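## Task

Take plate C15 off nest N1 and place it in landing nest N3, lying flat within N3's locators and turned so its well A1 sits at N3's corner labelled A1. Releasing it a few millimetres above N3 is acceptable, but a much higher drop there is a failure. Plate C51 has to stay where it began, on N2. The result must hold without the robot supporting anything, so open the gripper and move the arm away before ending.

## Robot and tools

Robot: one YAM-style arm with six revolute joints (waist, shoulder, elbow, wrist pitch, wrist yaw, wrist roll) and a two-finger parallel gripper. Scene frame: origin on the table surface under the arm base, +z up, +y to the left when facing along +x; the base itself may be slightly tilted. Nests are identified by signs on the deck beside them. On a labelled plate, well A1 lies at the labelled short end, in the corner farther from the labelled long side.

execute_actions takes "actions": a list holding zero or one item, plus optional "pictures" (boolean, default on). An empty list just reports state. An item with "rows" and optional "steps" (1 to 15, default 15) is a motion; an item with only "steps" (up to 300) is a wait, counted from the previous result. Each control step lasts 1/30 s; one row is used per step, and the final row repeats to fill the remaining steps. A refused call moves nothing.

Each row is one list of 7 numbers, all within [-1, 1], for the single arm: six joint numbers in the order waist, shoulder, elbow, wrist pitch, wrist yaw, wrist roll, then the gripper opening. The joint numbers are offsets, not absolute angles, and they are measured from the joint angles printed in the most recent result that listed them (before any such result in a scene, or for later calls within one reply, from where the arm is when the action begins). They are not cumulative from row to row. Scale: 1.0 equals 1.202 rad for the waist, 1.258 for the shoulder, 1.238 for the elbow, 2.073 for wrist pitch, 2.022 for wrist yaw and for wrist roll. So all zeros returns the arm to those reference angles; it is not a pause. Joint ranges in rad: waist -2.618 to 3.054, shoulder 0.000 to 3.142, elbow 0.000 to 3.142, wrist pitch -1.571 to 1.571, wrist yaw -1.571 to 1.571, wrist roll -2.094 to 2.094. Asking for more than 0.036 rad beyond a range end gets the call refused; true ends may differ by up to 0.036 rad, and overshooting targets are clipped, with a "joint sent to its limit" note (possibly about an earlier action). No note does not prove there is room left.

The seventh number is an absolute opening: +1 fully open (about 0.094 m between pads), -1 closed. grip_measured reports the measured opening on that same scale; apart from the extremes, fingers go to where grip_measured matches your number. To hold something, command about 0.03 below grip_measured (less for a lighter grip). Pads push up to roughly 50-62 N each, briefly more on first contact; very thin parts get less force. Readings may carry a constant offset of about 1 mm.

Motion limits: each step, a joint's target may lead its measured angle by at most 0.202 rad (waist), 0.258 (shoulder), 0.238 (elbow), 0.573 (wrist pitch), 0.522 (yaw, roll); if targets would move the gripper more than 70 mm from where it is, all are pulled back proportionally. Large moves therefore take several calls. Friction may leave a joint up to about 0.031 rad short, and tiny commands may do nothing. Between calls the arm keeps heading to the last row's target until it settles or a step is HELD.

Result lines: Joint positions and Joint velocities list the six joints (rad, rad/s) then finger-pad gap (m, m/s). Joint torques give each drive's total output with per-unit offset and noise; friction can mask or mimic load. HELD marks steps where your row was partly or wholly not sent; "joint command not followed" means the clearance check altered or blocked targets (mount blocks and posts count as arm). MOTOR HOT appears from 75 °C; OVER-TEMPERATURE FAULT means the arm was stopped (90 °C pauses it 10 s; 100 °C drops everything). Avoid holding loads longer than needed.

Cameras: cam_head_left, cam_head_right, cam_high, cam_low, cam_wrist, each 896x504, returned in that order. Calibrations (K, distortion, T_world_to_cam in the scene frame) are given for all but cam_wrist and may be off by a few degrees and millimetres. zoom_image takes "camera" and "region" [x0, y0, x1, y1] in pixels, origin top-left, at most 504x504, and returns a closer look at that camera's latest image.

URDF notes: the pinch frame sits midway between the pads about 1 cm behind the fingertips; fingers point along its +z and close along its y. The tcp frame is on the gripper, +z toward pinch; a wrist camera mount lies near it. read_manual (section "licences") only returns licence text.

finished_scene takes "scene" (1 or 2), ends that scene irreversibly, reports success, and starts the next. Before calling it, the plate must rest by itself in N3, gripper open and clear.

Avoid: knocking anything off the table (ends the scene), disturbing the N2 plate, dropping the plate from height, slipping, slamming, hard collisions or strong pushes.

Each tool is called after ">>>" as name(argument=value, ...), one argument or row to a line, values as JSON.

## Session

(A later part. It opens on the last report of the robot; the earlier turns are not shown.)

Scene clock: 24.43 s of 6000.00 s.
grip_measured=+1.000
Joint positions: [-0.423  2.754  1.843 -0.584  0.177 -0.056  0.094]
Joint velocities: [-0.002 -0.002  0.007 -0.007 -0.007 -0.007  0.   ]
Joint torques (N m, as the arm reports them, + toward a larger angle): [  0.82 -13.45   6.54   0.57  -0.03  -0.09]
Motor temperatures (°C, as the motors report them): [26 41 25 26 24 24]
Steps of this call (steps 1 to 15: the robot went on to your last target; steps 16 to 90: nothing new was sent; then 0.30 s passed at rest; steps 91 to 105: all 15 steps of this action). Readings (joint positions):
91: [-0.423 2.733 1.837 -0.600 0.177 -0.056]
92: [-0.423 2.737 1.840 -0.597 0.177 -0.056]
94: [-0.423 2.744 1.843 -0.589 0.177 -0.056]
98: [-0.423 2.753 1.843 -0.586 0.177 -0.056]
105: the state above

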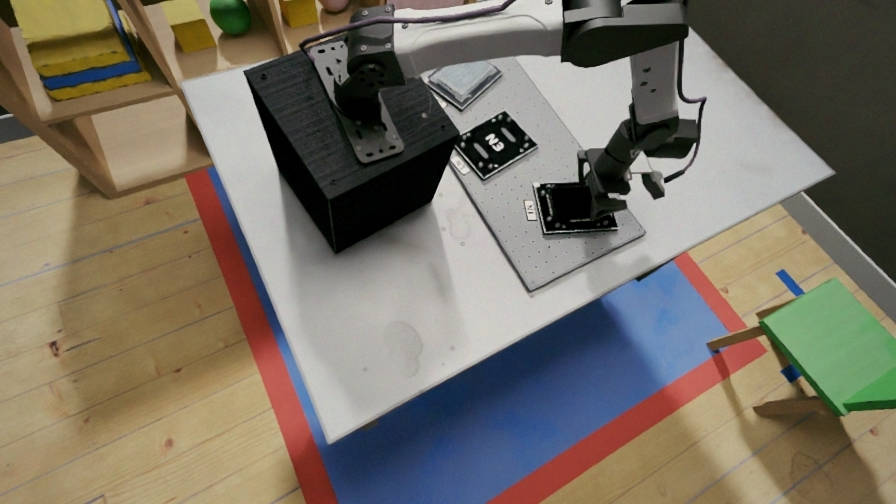

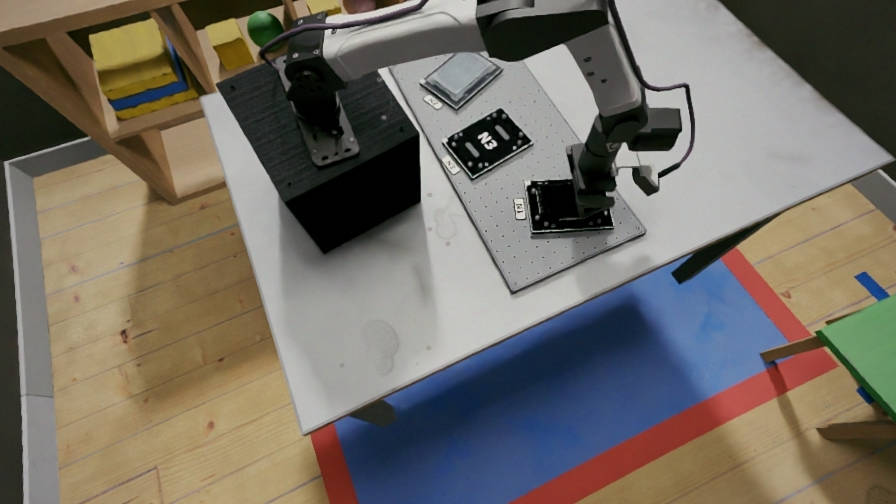

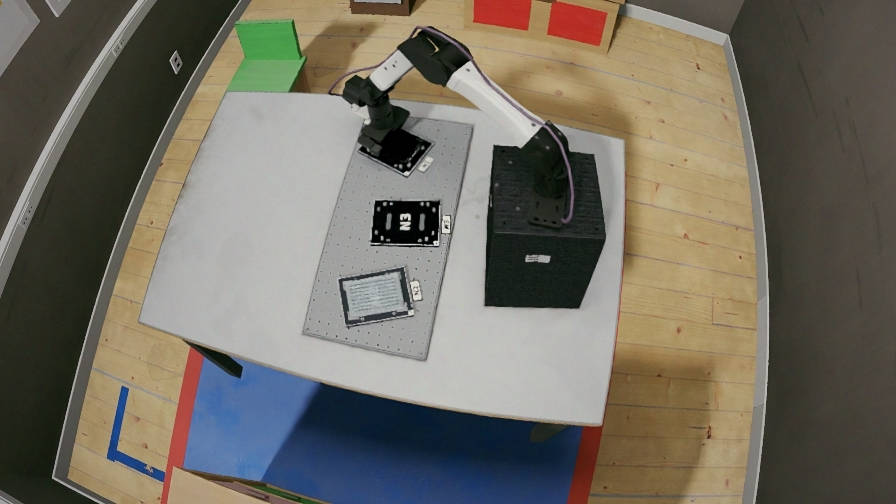

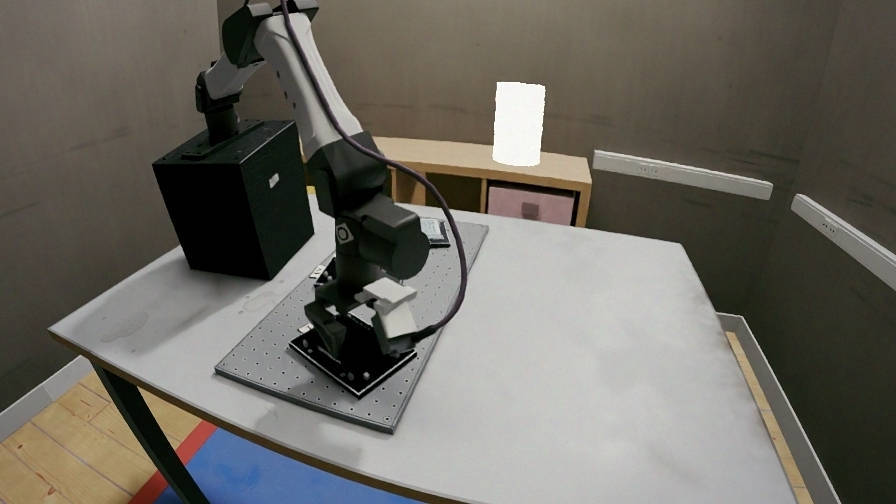

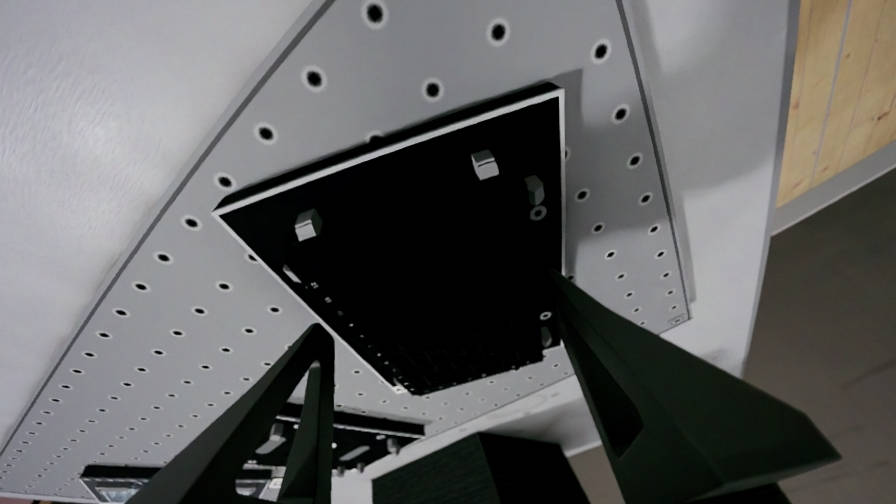

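>>> execute_actions(
  actions=[
    {"rows":[[-0.015,0.02,0.012,0.012,0,0,1]],"steps":15},
  ],
)

>>> zoom_image(
  camera="cam_low",
  region=[260,250,460,410],
)

Scene clock: 26.17 s of 6000.00 s.
grip_measured=+1.000
Joint positions: [-0.437  2.754  1.843 -0.569  0.177 -0.056  0.094]
Joint velocities: [-0.002  0.017 -0.012 -0.007 -0.066 -0.037  0.   ]
Joint torques (N m, as the arm reports them, + toward a larger angle): [  1.   -12.68   6.24   0.59  -0.03  -0.09]
Motor temperatures (°C, as the motors report them): [26 42 25 26 24 24]
Steps of this call (steps 1 to 15: the robot went on to your last target; steps 16 to 37: nothing new was sent; steps 38 to 52: all 15 steps of this action). Readings (joint positions):
38: [-0.424 2.754 1.843 -0.581 0.177 -0.056]
39: [-0.425 2.754 1.843 -0.579 0.177 -0.056]
41: [-0.430 2.754 1.843 -0.575 0.177 -0.056]
45: [-0.437 2.754 1.843 -0.571 0.177 -0.056]
52: the state above

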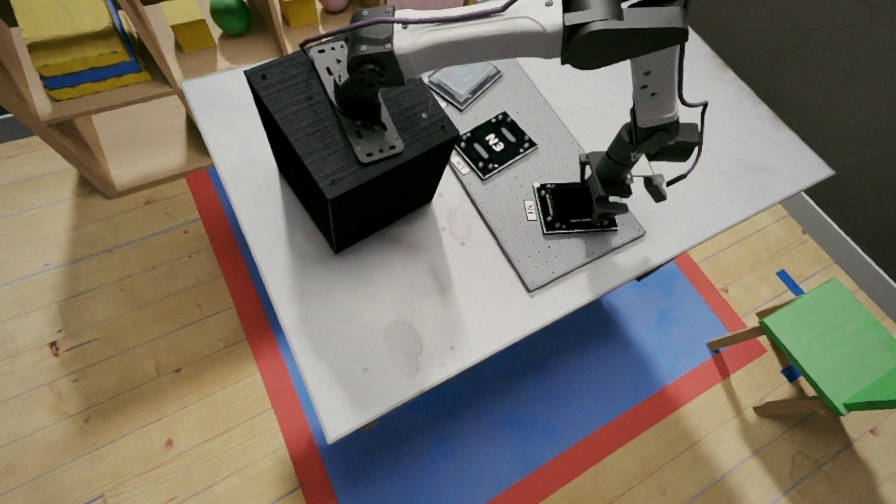

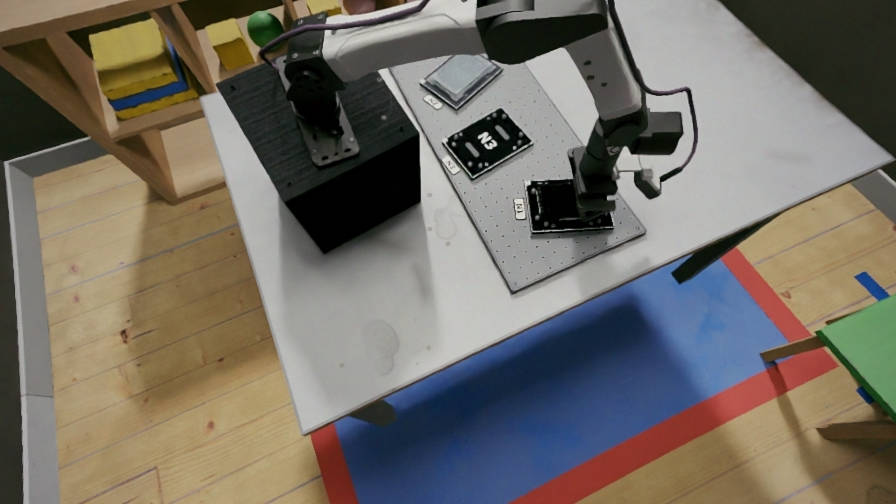

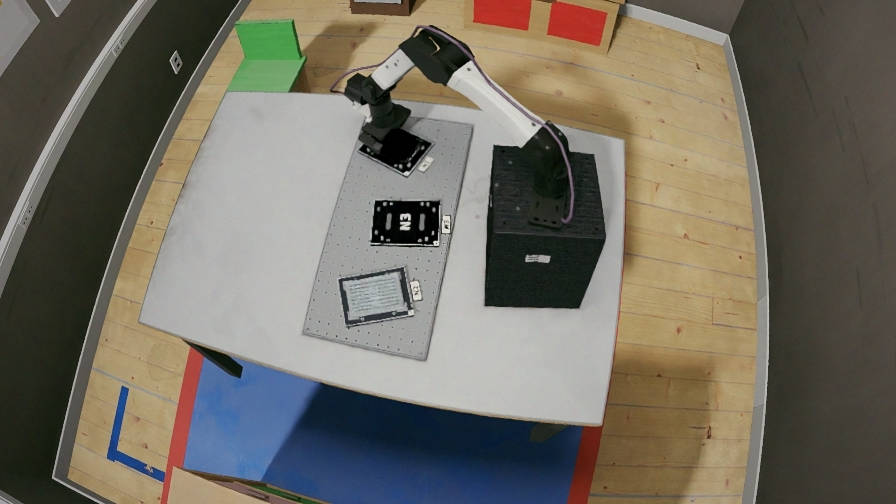

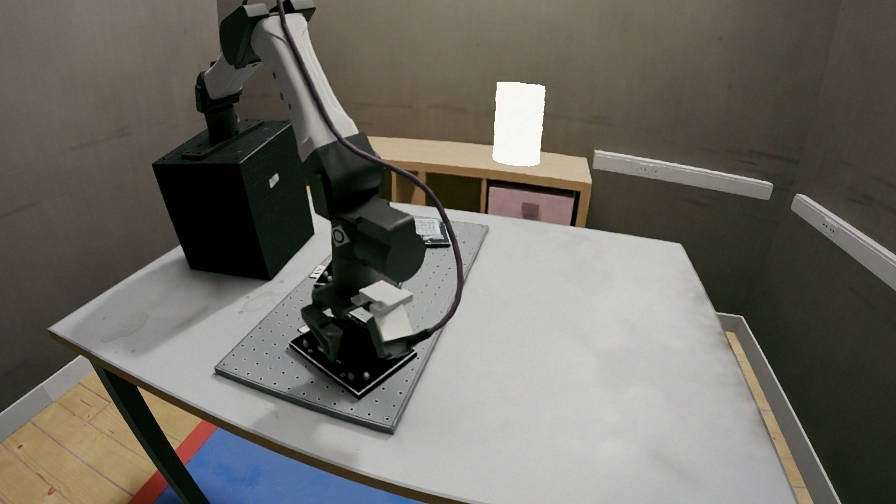

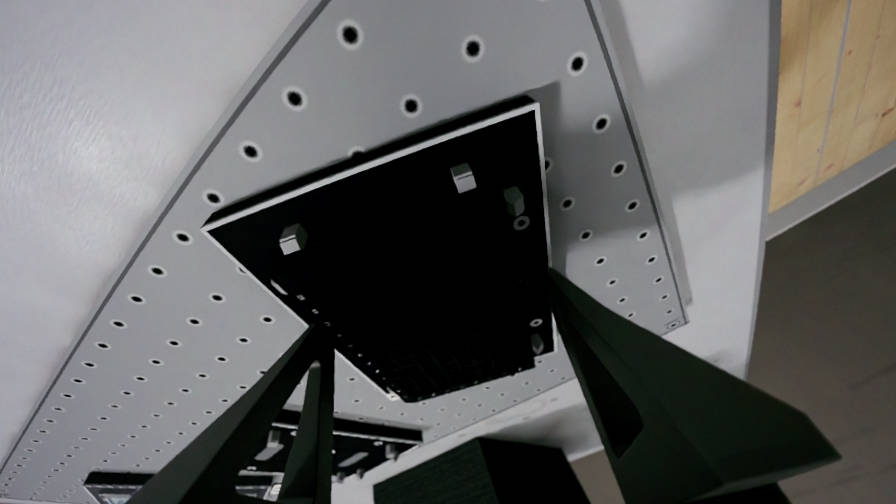

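Region (260, 250, 460, 410) of cam_low's 896x504 image, scaled by 2.520, with more detail than that image has; it fills the top 403 rows of this view, and the rest is white.

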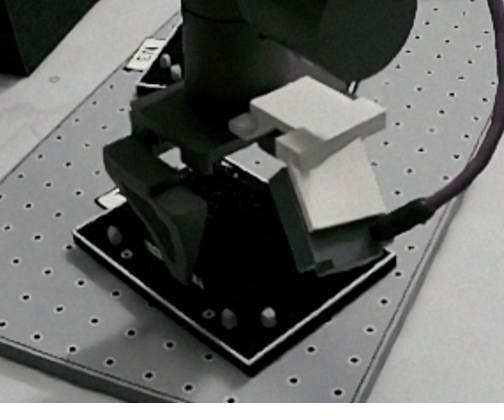

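>>> execute_actions(
  actions=[
    {"rows":[[0,0.038,0.028,0,0,0,1]],"steps":15},
  ],
)

>>> zoom_image(
  camera="cam_low",
  region=[260,250,460,410],
)

Scene clock: 27.80 s of 6000.00 s.
grip_measured=+1.000
Joint positions: [-0.437  2.785  1.861 -0.568  0.177 -0.056  0.094]
Joint velocities: [-0.002 -0.007 -0.012  0.022  0.037  0.022  0.   ]
Joint torques (N m, as the arm reports them, + toward a larger angle): [  1.2  -13.4    6.3    0.39  -0.02  -0.1 ]
Motor temperatures (°C, as the motors report them): [26 42 25 26 24 24]
Steps of this call (steps 1 to 15: the robot went on to your last target; steps 16 to 34: nothing new was sent; steps 35 to 49: all 15 steps of this action). Readings (joint positions):
35: [-0.437 2.758 1.847 -0.571 0.177 -0.056]
36: [-0.437 2.764 1.855 -0.570 0.177 -0.056]
38: [-0.437 2.774 1.861 -0.569 0.177 -0.056]
42: [-0.437 2.785 1.861 -0.570 0.177 -0.056]
49: the state above

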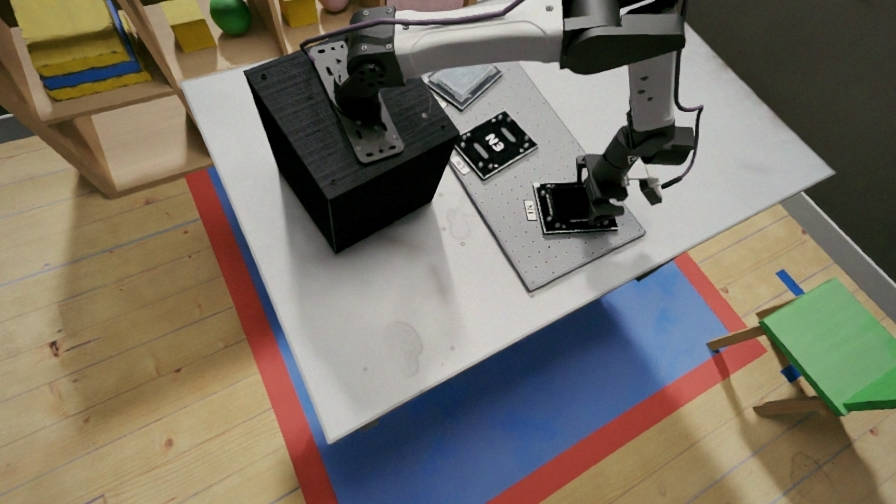

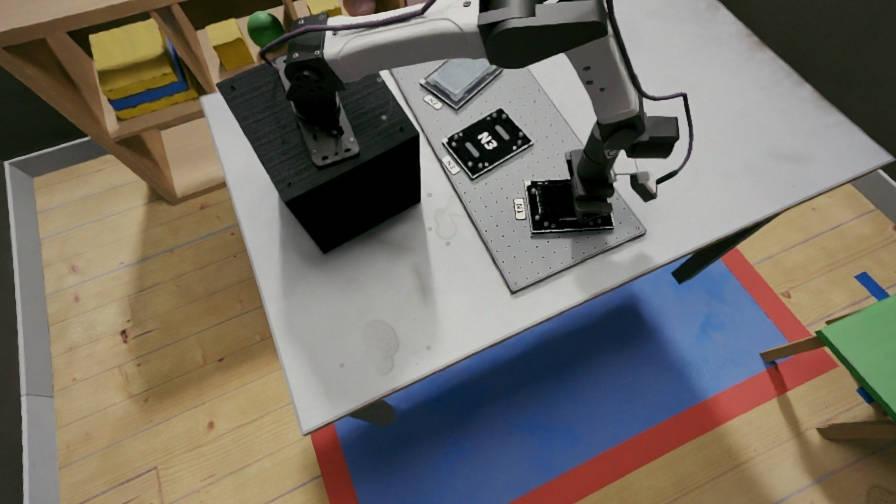

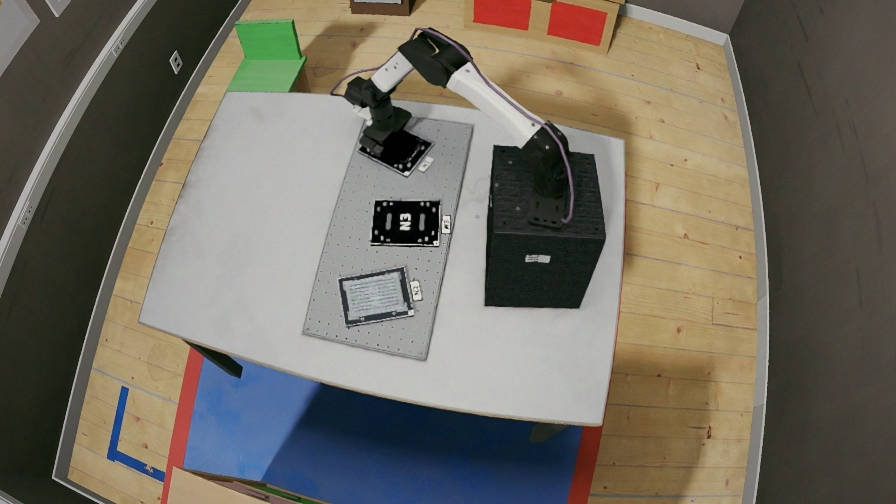

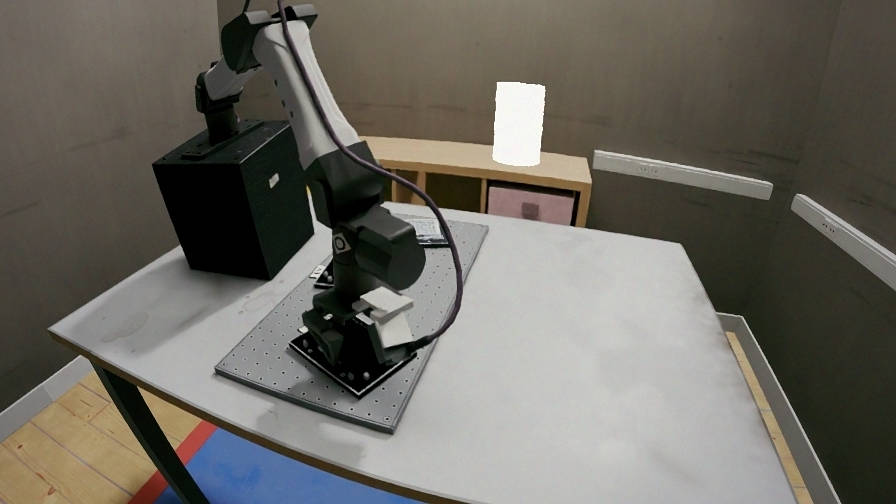

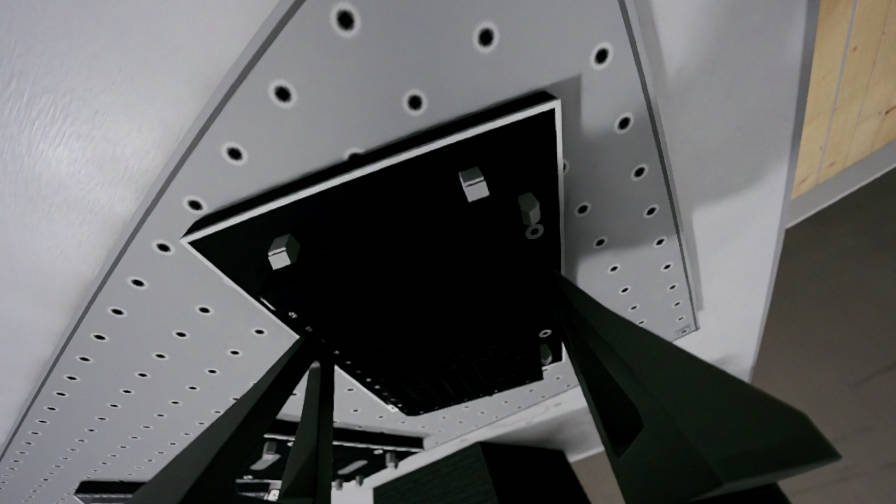

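Region (260, 250, 460, 410) of cam_low's 896x504 image, scaled by 2.520, with more detail than that image has; it fills the top 403 rows of this view, and the rest is white.

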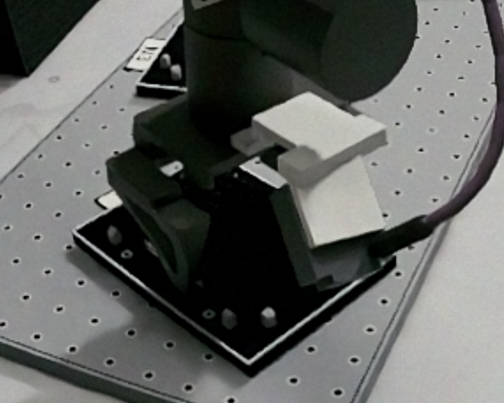

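>>> execute_actions(
  actions=[
    {"rows":[[0,0,0,0,0,0,0.9],[0,0,0,0,0,0,0.85],[0,0,0,0,0,0,0.8],[0,0,0,0,0,0,0.76],[0,0,0,0,0,0,0.73],[0,0,0,0,0,0,0.7],[0,0,0,0,0,0,0.675]],"steps":15},
  ],
)

Scene clock: 29.57 s of 6000.00 s.
grip_measured=+0.744
Joint positions: [-0.437  2.785  1.861 -0.568  0.171 -0.056  0.082]
Joint velocities: [ 0.007  0.002  0.002 -0.007 -0.081 -0.037 -0.   ]
Joint torques (N m, as the arm reports them, + toward a larger angle): [  1.15 -14.71   5.01   0.44   0.05  -0.1 ]
Motor temperatures (°C, as the motors report them): [26 43 25 26 24 24]
Steps of this call (steps 1 to 15: the robot went on to your last target; steps 16 to 38: nothing new was sent; steps 39 to 53: all 15 steps of this action). Readings (joint positions):
39: [-0.437 2.785 1.861 -0.568 0.177 -0.056]
40: [-0.437 2.785 1.861 -0.568 0.177 -0.056]
42: [-0.437 2.785 1.861 -0.568 0.172 -0.056]
46: [-0.437 2.785 1.861 -0.568 0.171 -0.056]
53: the state above

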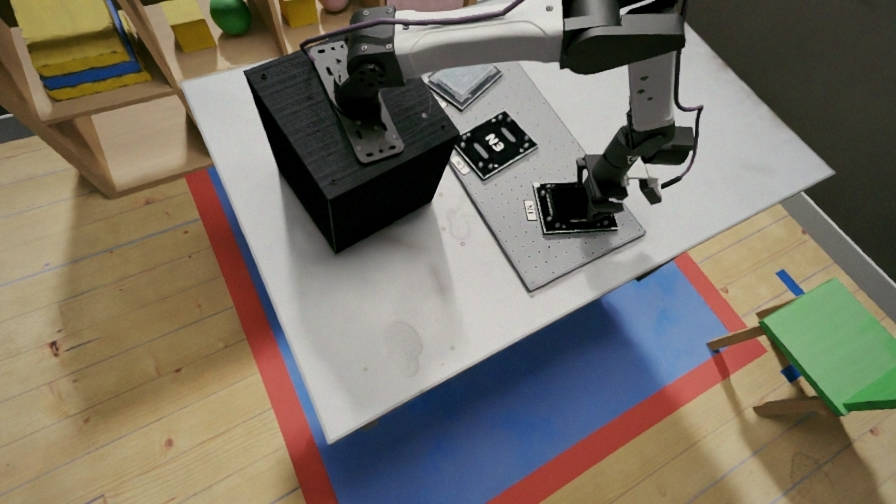

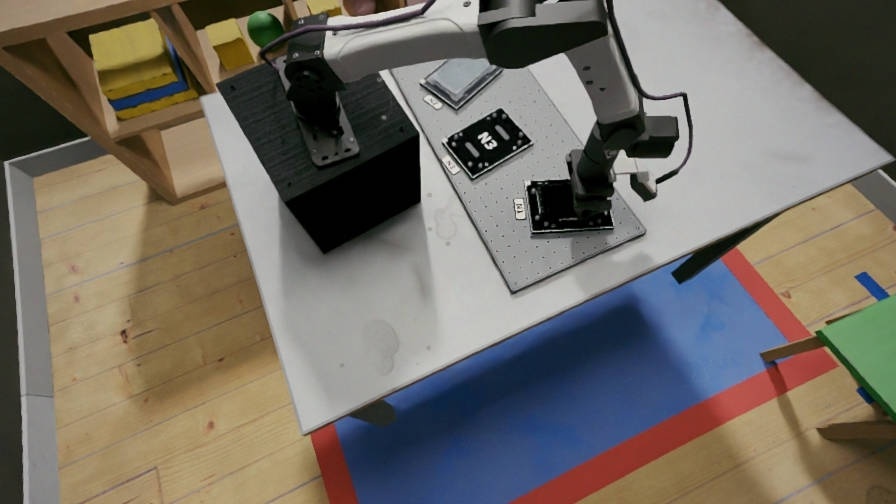

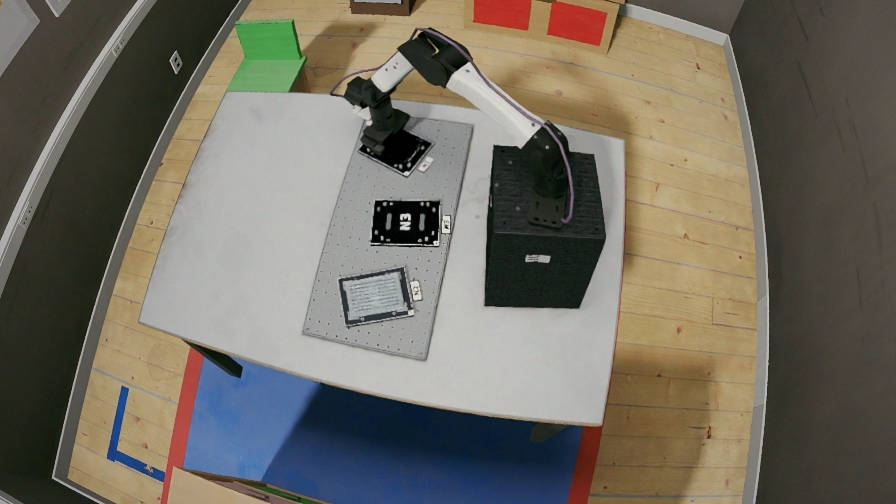

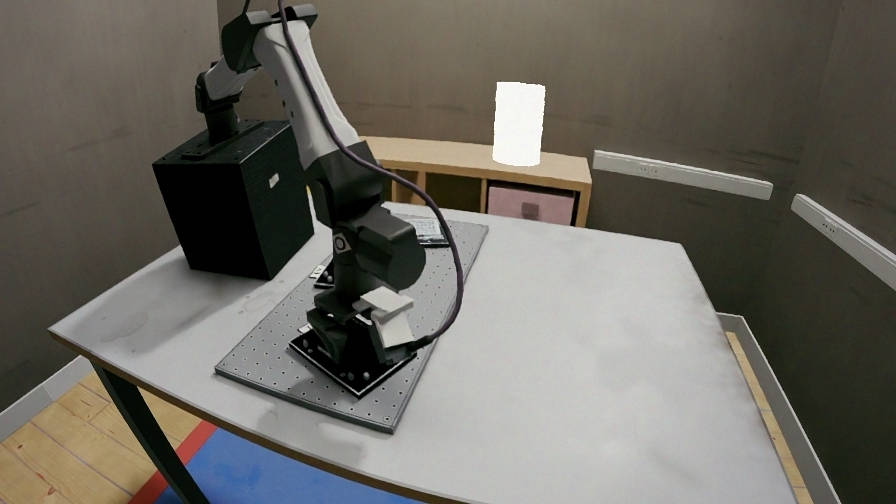

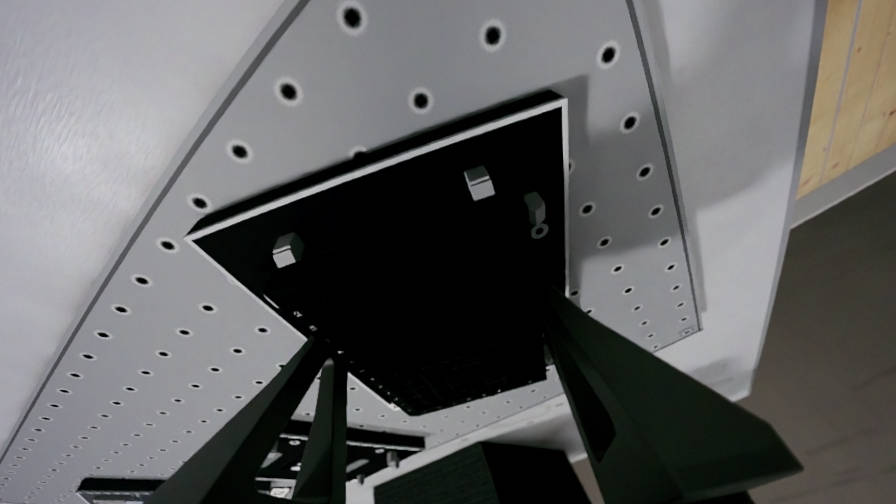

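>>> execute_actions(
  actions=[
    {"rows":[[0,-0.02,-0.005,-0.005,0,0,0.71],[0,-0.04,-0.015,-0.015,0,0,0.71],[0,-0.065,-0.025,-0.03,0,0,0.71],[0,-0.09,-0.035,-0.04,0,0,0.71],[0,-0.115,-0.045,-0.05,0,0,0.71],[0,-0.135,-0.055,-0.06,0,0,0.71]],"steps":15},
  ],
)

Scene clock: 31.57 s of 6000.00 s.
grip_measured=+0.744
Joint positions: [-0.437  2.62   1.806 -0.669  0.166 -0.056  0.082]
Joint velocities: [-0.012 -0.007  0.007 -0.227  0.007  0.081 -0.001]
Joint torques (N m, as the arm reports them, + toward a larger angle): [  1.32 -14.81   4.47   0.55   0.02  -0.09]
Motor temperatures (°C, as the motors report them): [26 44 26 26 24 24]
Steps of this call (steps 1 to 15: the robot went on to your last target; steps 16 to 45: nothing new was sent; steps 46 to 60: all 15 steps of this action). Readings (joint positions):
46: [-0.437 2.785 1.861 -0.569 0.171 -0.056]
47: [-0.437 2.784 1.860 -0.571 0.171 -0.056]
49: [-0.437 2.763 1.846 -0.576 0.168 -0.056]
53: [-0.437 2.668 1.806 -0.644 0.166 -0.056]
60: the state above

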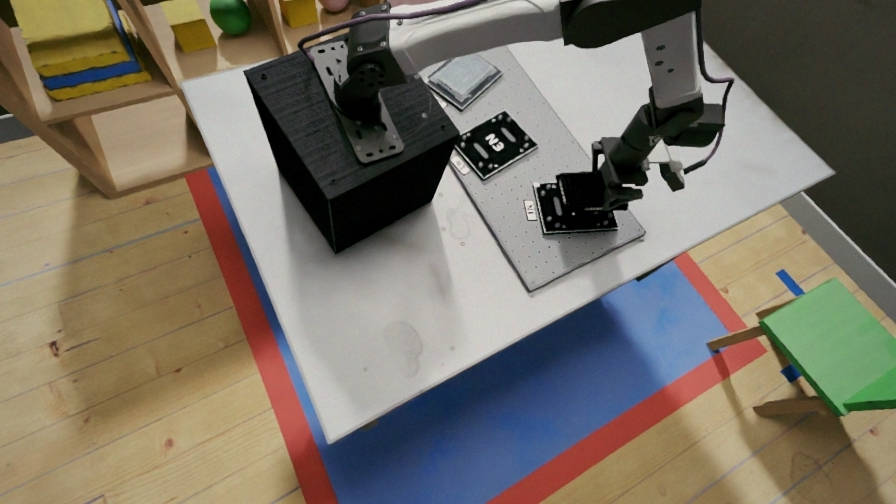

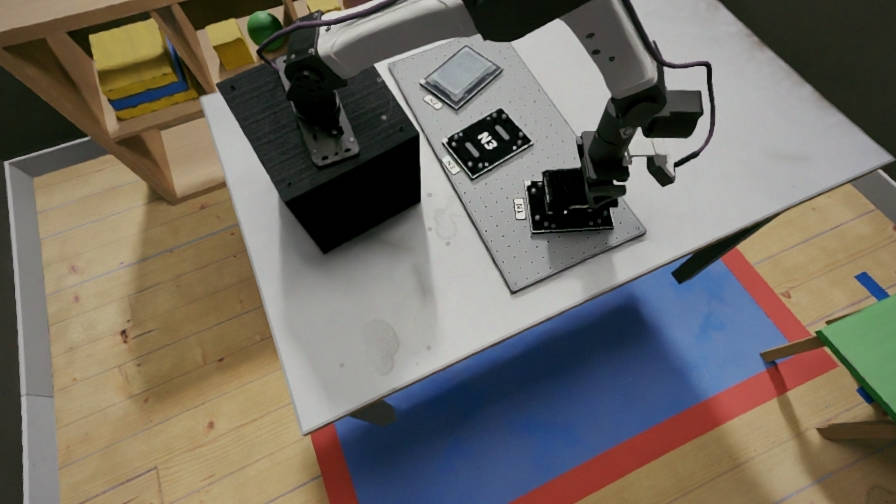

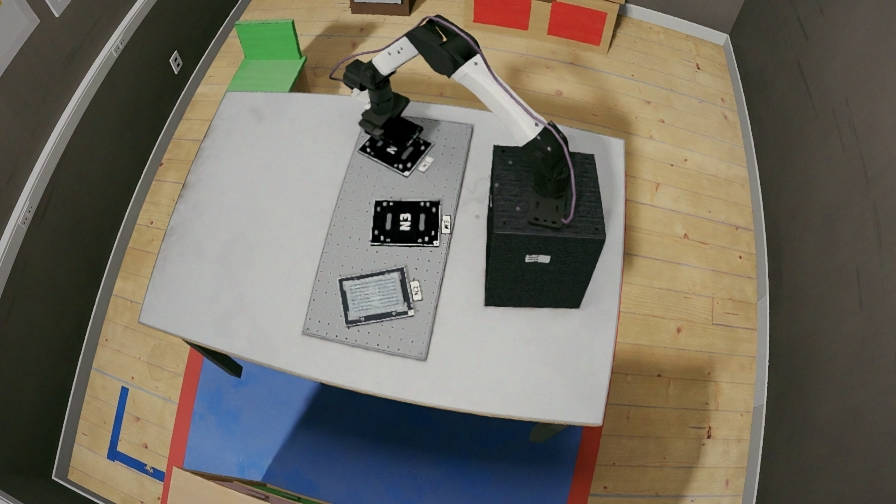

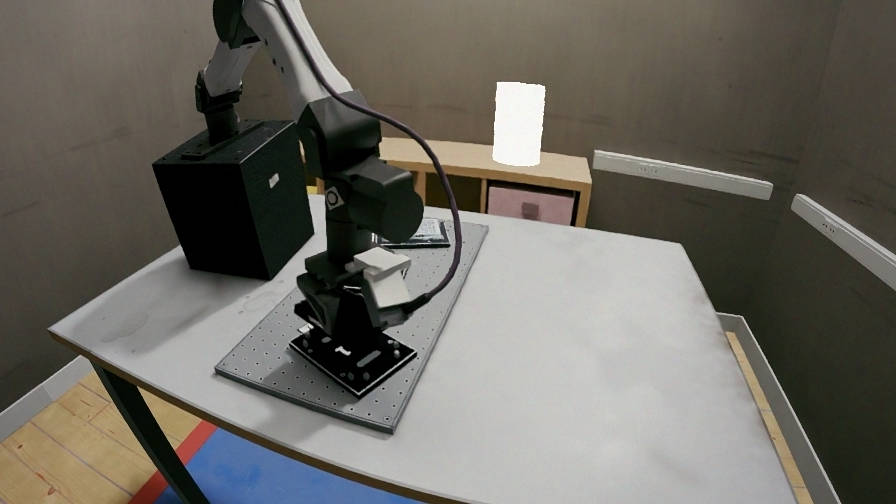

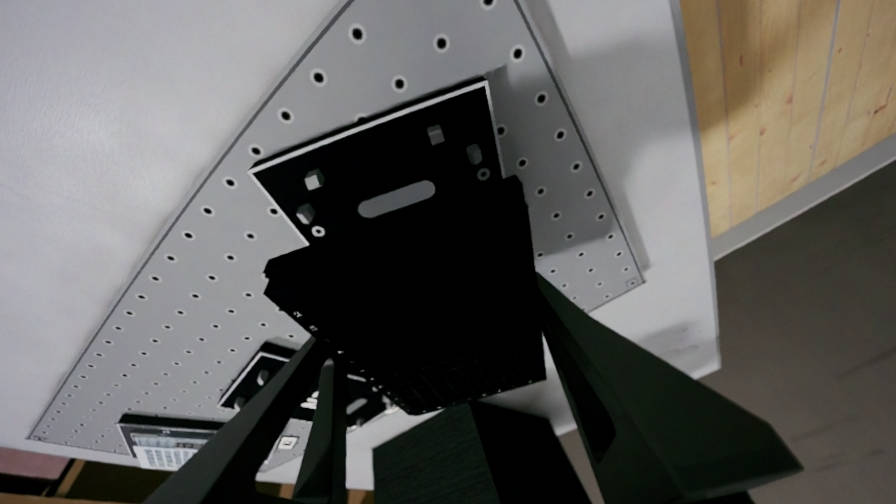

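>>> execute_actions(
  actions=[
    {"rows":[[0.02,-0.01,-0.02,0.01,0,0,0.71],[0.04,-0.02,-0.05,0.02,0,0,0.71],[0.07,-0.035,-0.09,0.03,0,0,0.71],[0.1,-0.05,-0.13,0.045,0,0,0.71],[0.14,-0.065,-0.175,0.06,0,0,0.71],[0.18,-0.08,-0.22,0.075,0,0,0.71],[0.22,-0.095,-0.27,0.09,0,0,0.71],[0.26,-0.11,-0.32,0.11,0,0,0.71],[0.3,-0.12,-0.37,0.125,0,0,0.71],[0.34,-0.13,-0.42,0.14,0,0,0.71],[0.38,-0.14,-0.465,0.155,0.01,0,0.71],[0.41,-0.148,-0.505,0.17,0.01,0,0.71],[0.435,-0.153,-0.54,0.18,0.02,0,0.71],[0.453,-0.156,-0.565,0.19,0.02,0,0.71],[0.463,-0.156,-0.585,0.196,0.02,0,0.71]],"steps":15},
  ],
)

>>> execute_actions(
  actions=[
    {"steps":12},
  ],
)

Scene clock: 42.43 s of 6000.00 s.
grip_measured=+0.744
Joint positions: [ 0.126  2.457  1.15  -0.354  0.175 -0.056  0.082]
Joint velocities: [ 0.842 -0.056 -1.131  0.462  0.051  0.022 -0.   ]
Joint torques (N m, as the arm reports them, + toward a larger angle): [ -2.9  -13.43   3.52   0.49   0.35  -0.1 ]
Motor temperatures (°C, as the motors report them): [26 48 25 26 24 24]
Steps of this call (steps 1 to 30: the robot went on to your last target; steps 31 to 90: nothing new was sent; then 7.37 s passed at rest; steps 91 to 105: all 15 steps of this action). Readings (joint positions):
91: [-0.435 2.620 1.803 -0.681 0.166 -0.056]
92: [-0.431 2.618 1.794 -0.668 0.167 -0.056]
94: [-0.405 2.601 1.735 -0.627 0.171 -0.056]
98: [-0.251 2.541 1.539 -0.542 0.176 -0.056]
105: the state above

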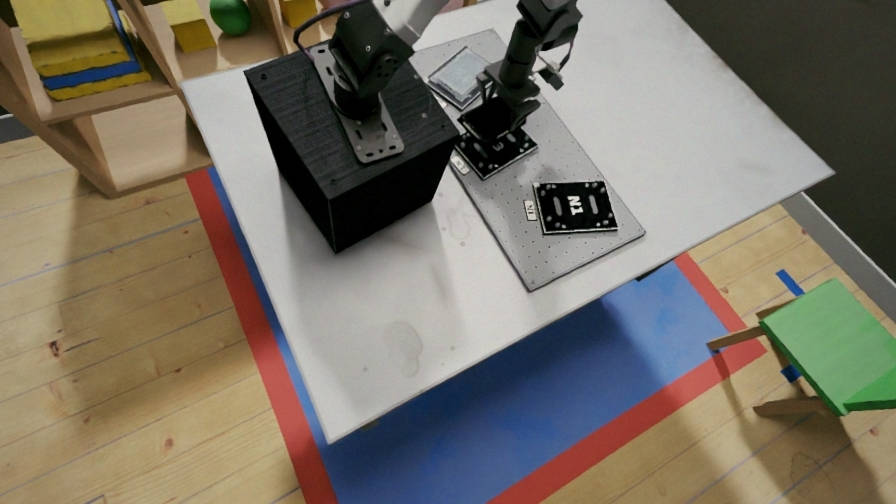

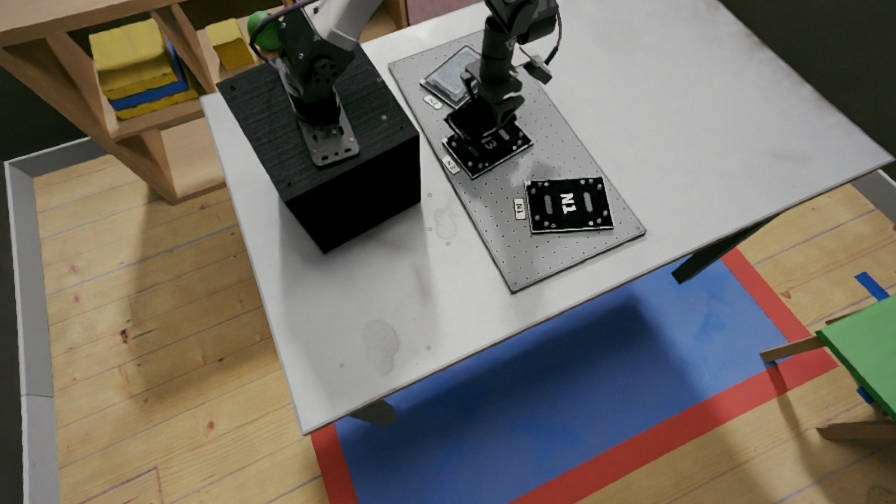

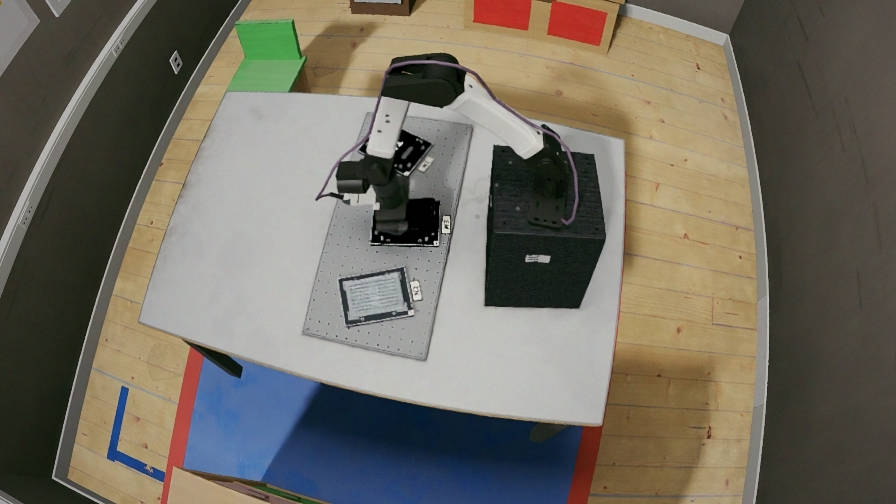

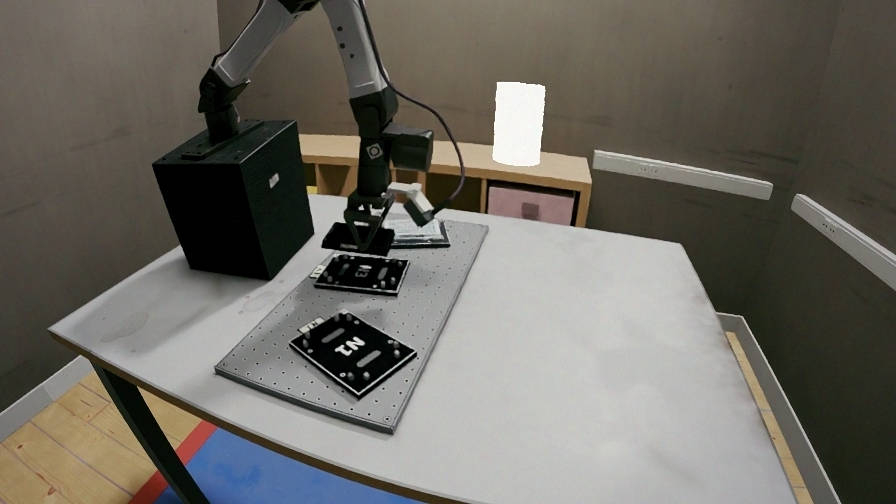

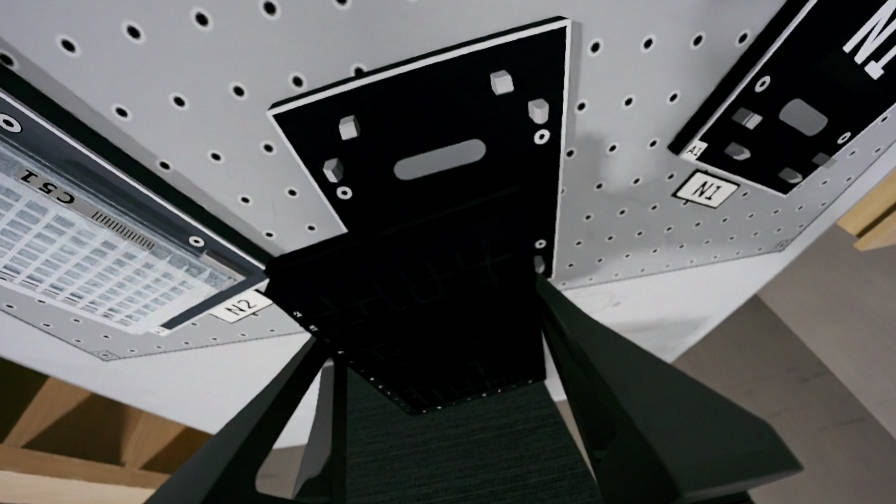

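Scene clock: 42.83 s of 6000.00 s.
grip_measured=+0.744
Joint positions: [ 0.121  2.457  1.079 -0.28   0.197 -0.056  0.082]
Joint velocities: [-0.007 -0.022  0.007  0.081  0.095  0.007 -0.001]
Joint torques (N m, as the arm reports them, + toward a larger angle): [  0.94 -13.19   3.23   0.32   0.06  -0.09]
Motor temperatures (°C, as the motors report them): [26 48 25 26 24 24]
Steps of this call (steps 1 to 12: the robot went on to your last target). Readings (joint positions):
1: [0.147 2.457 1.118 -0.344 0.175 -0.056]
2: [0.154 2.457 1.096 -0.340 0.175 -0.056]
4: [0.144 2.457 1.079 -0.334 0.180 -0.056]
8: [0.122 2.457 1.079 -0.296 0.193 -0.056]
12: the state above

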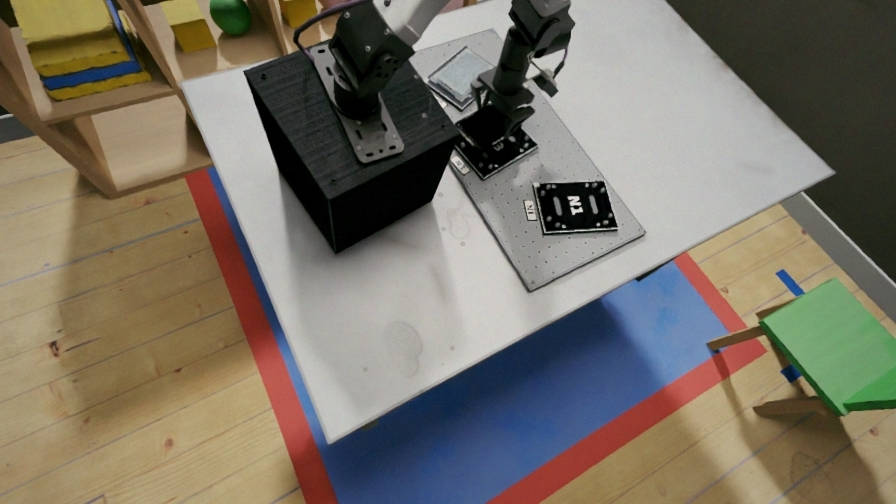

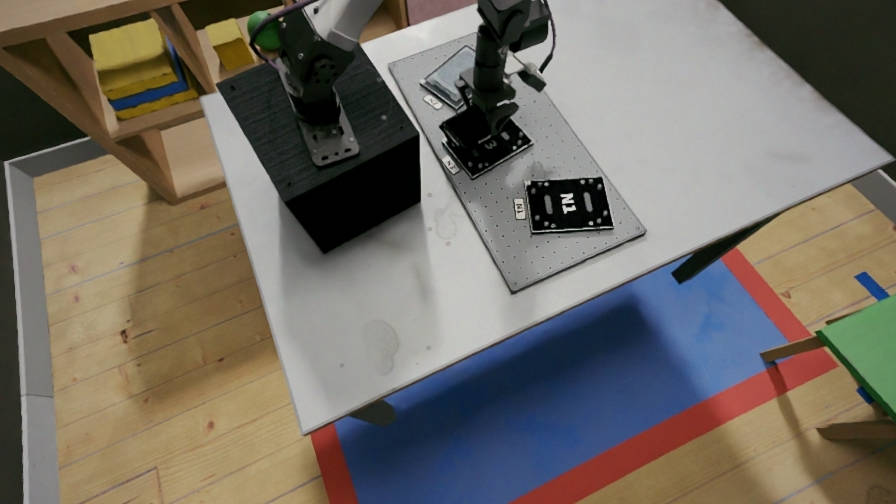

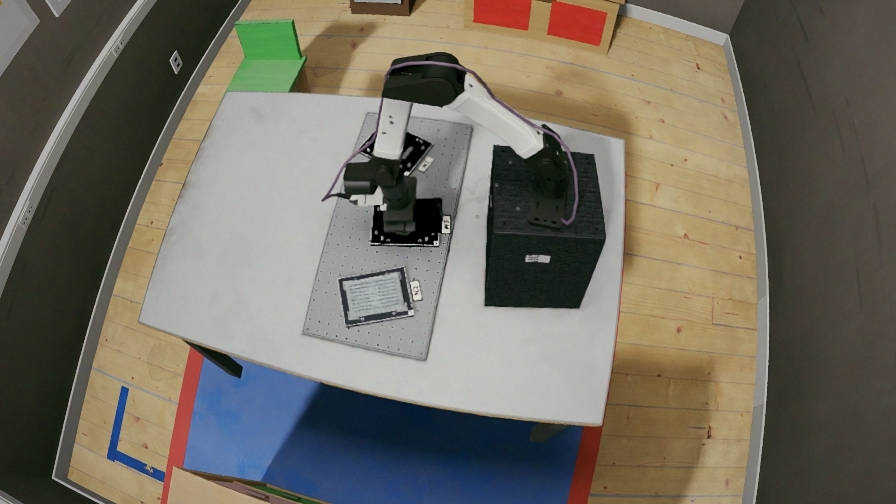

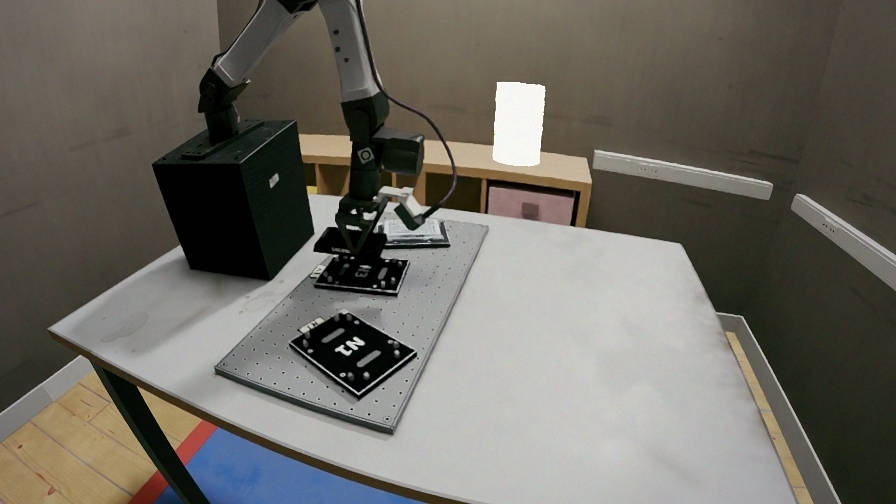

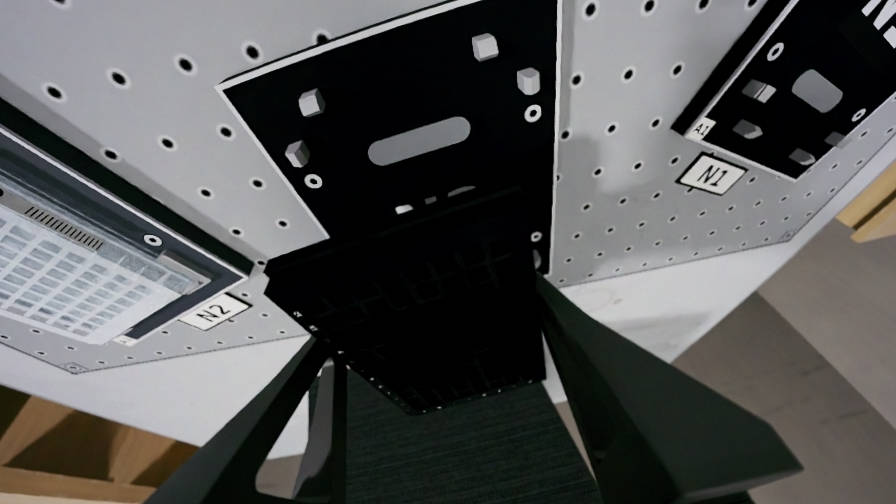

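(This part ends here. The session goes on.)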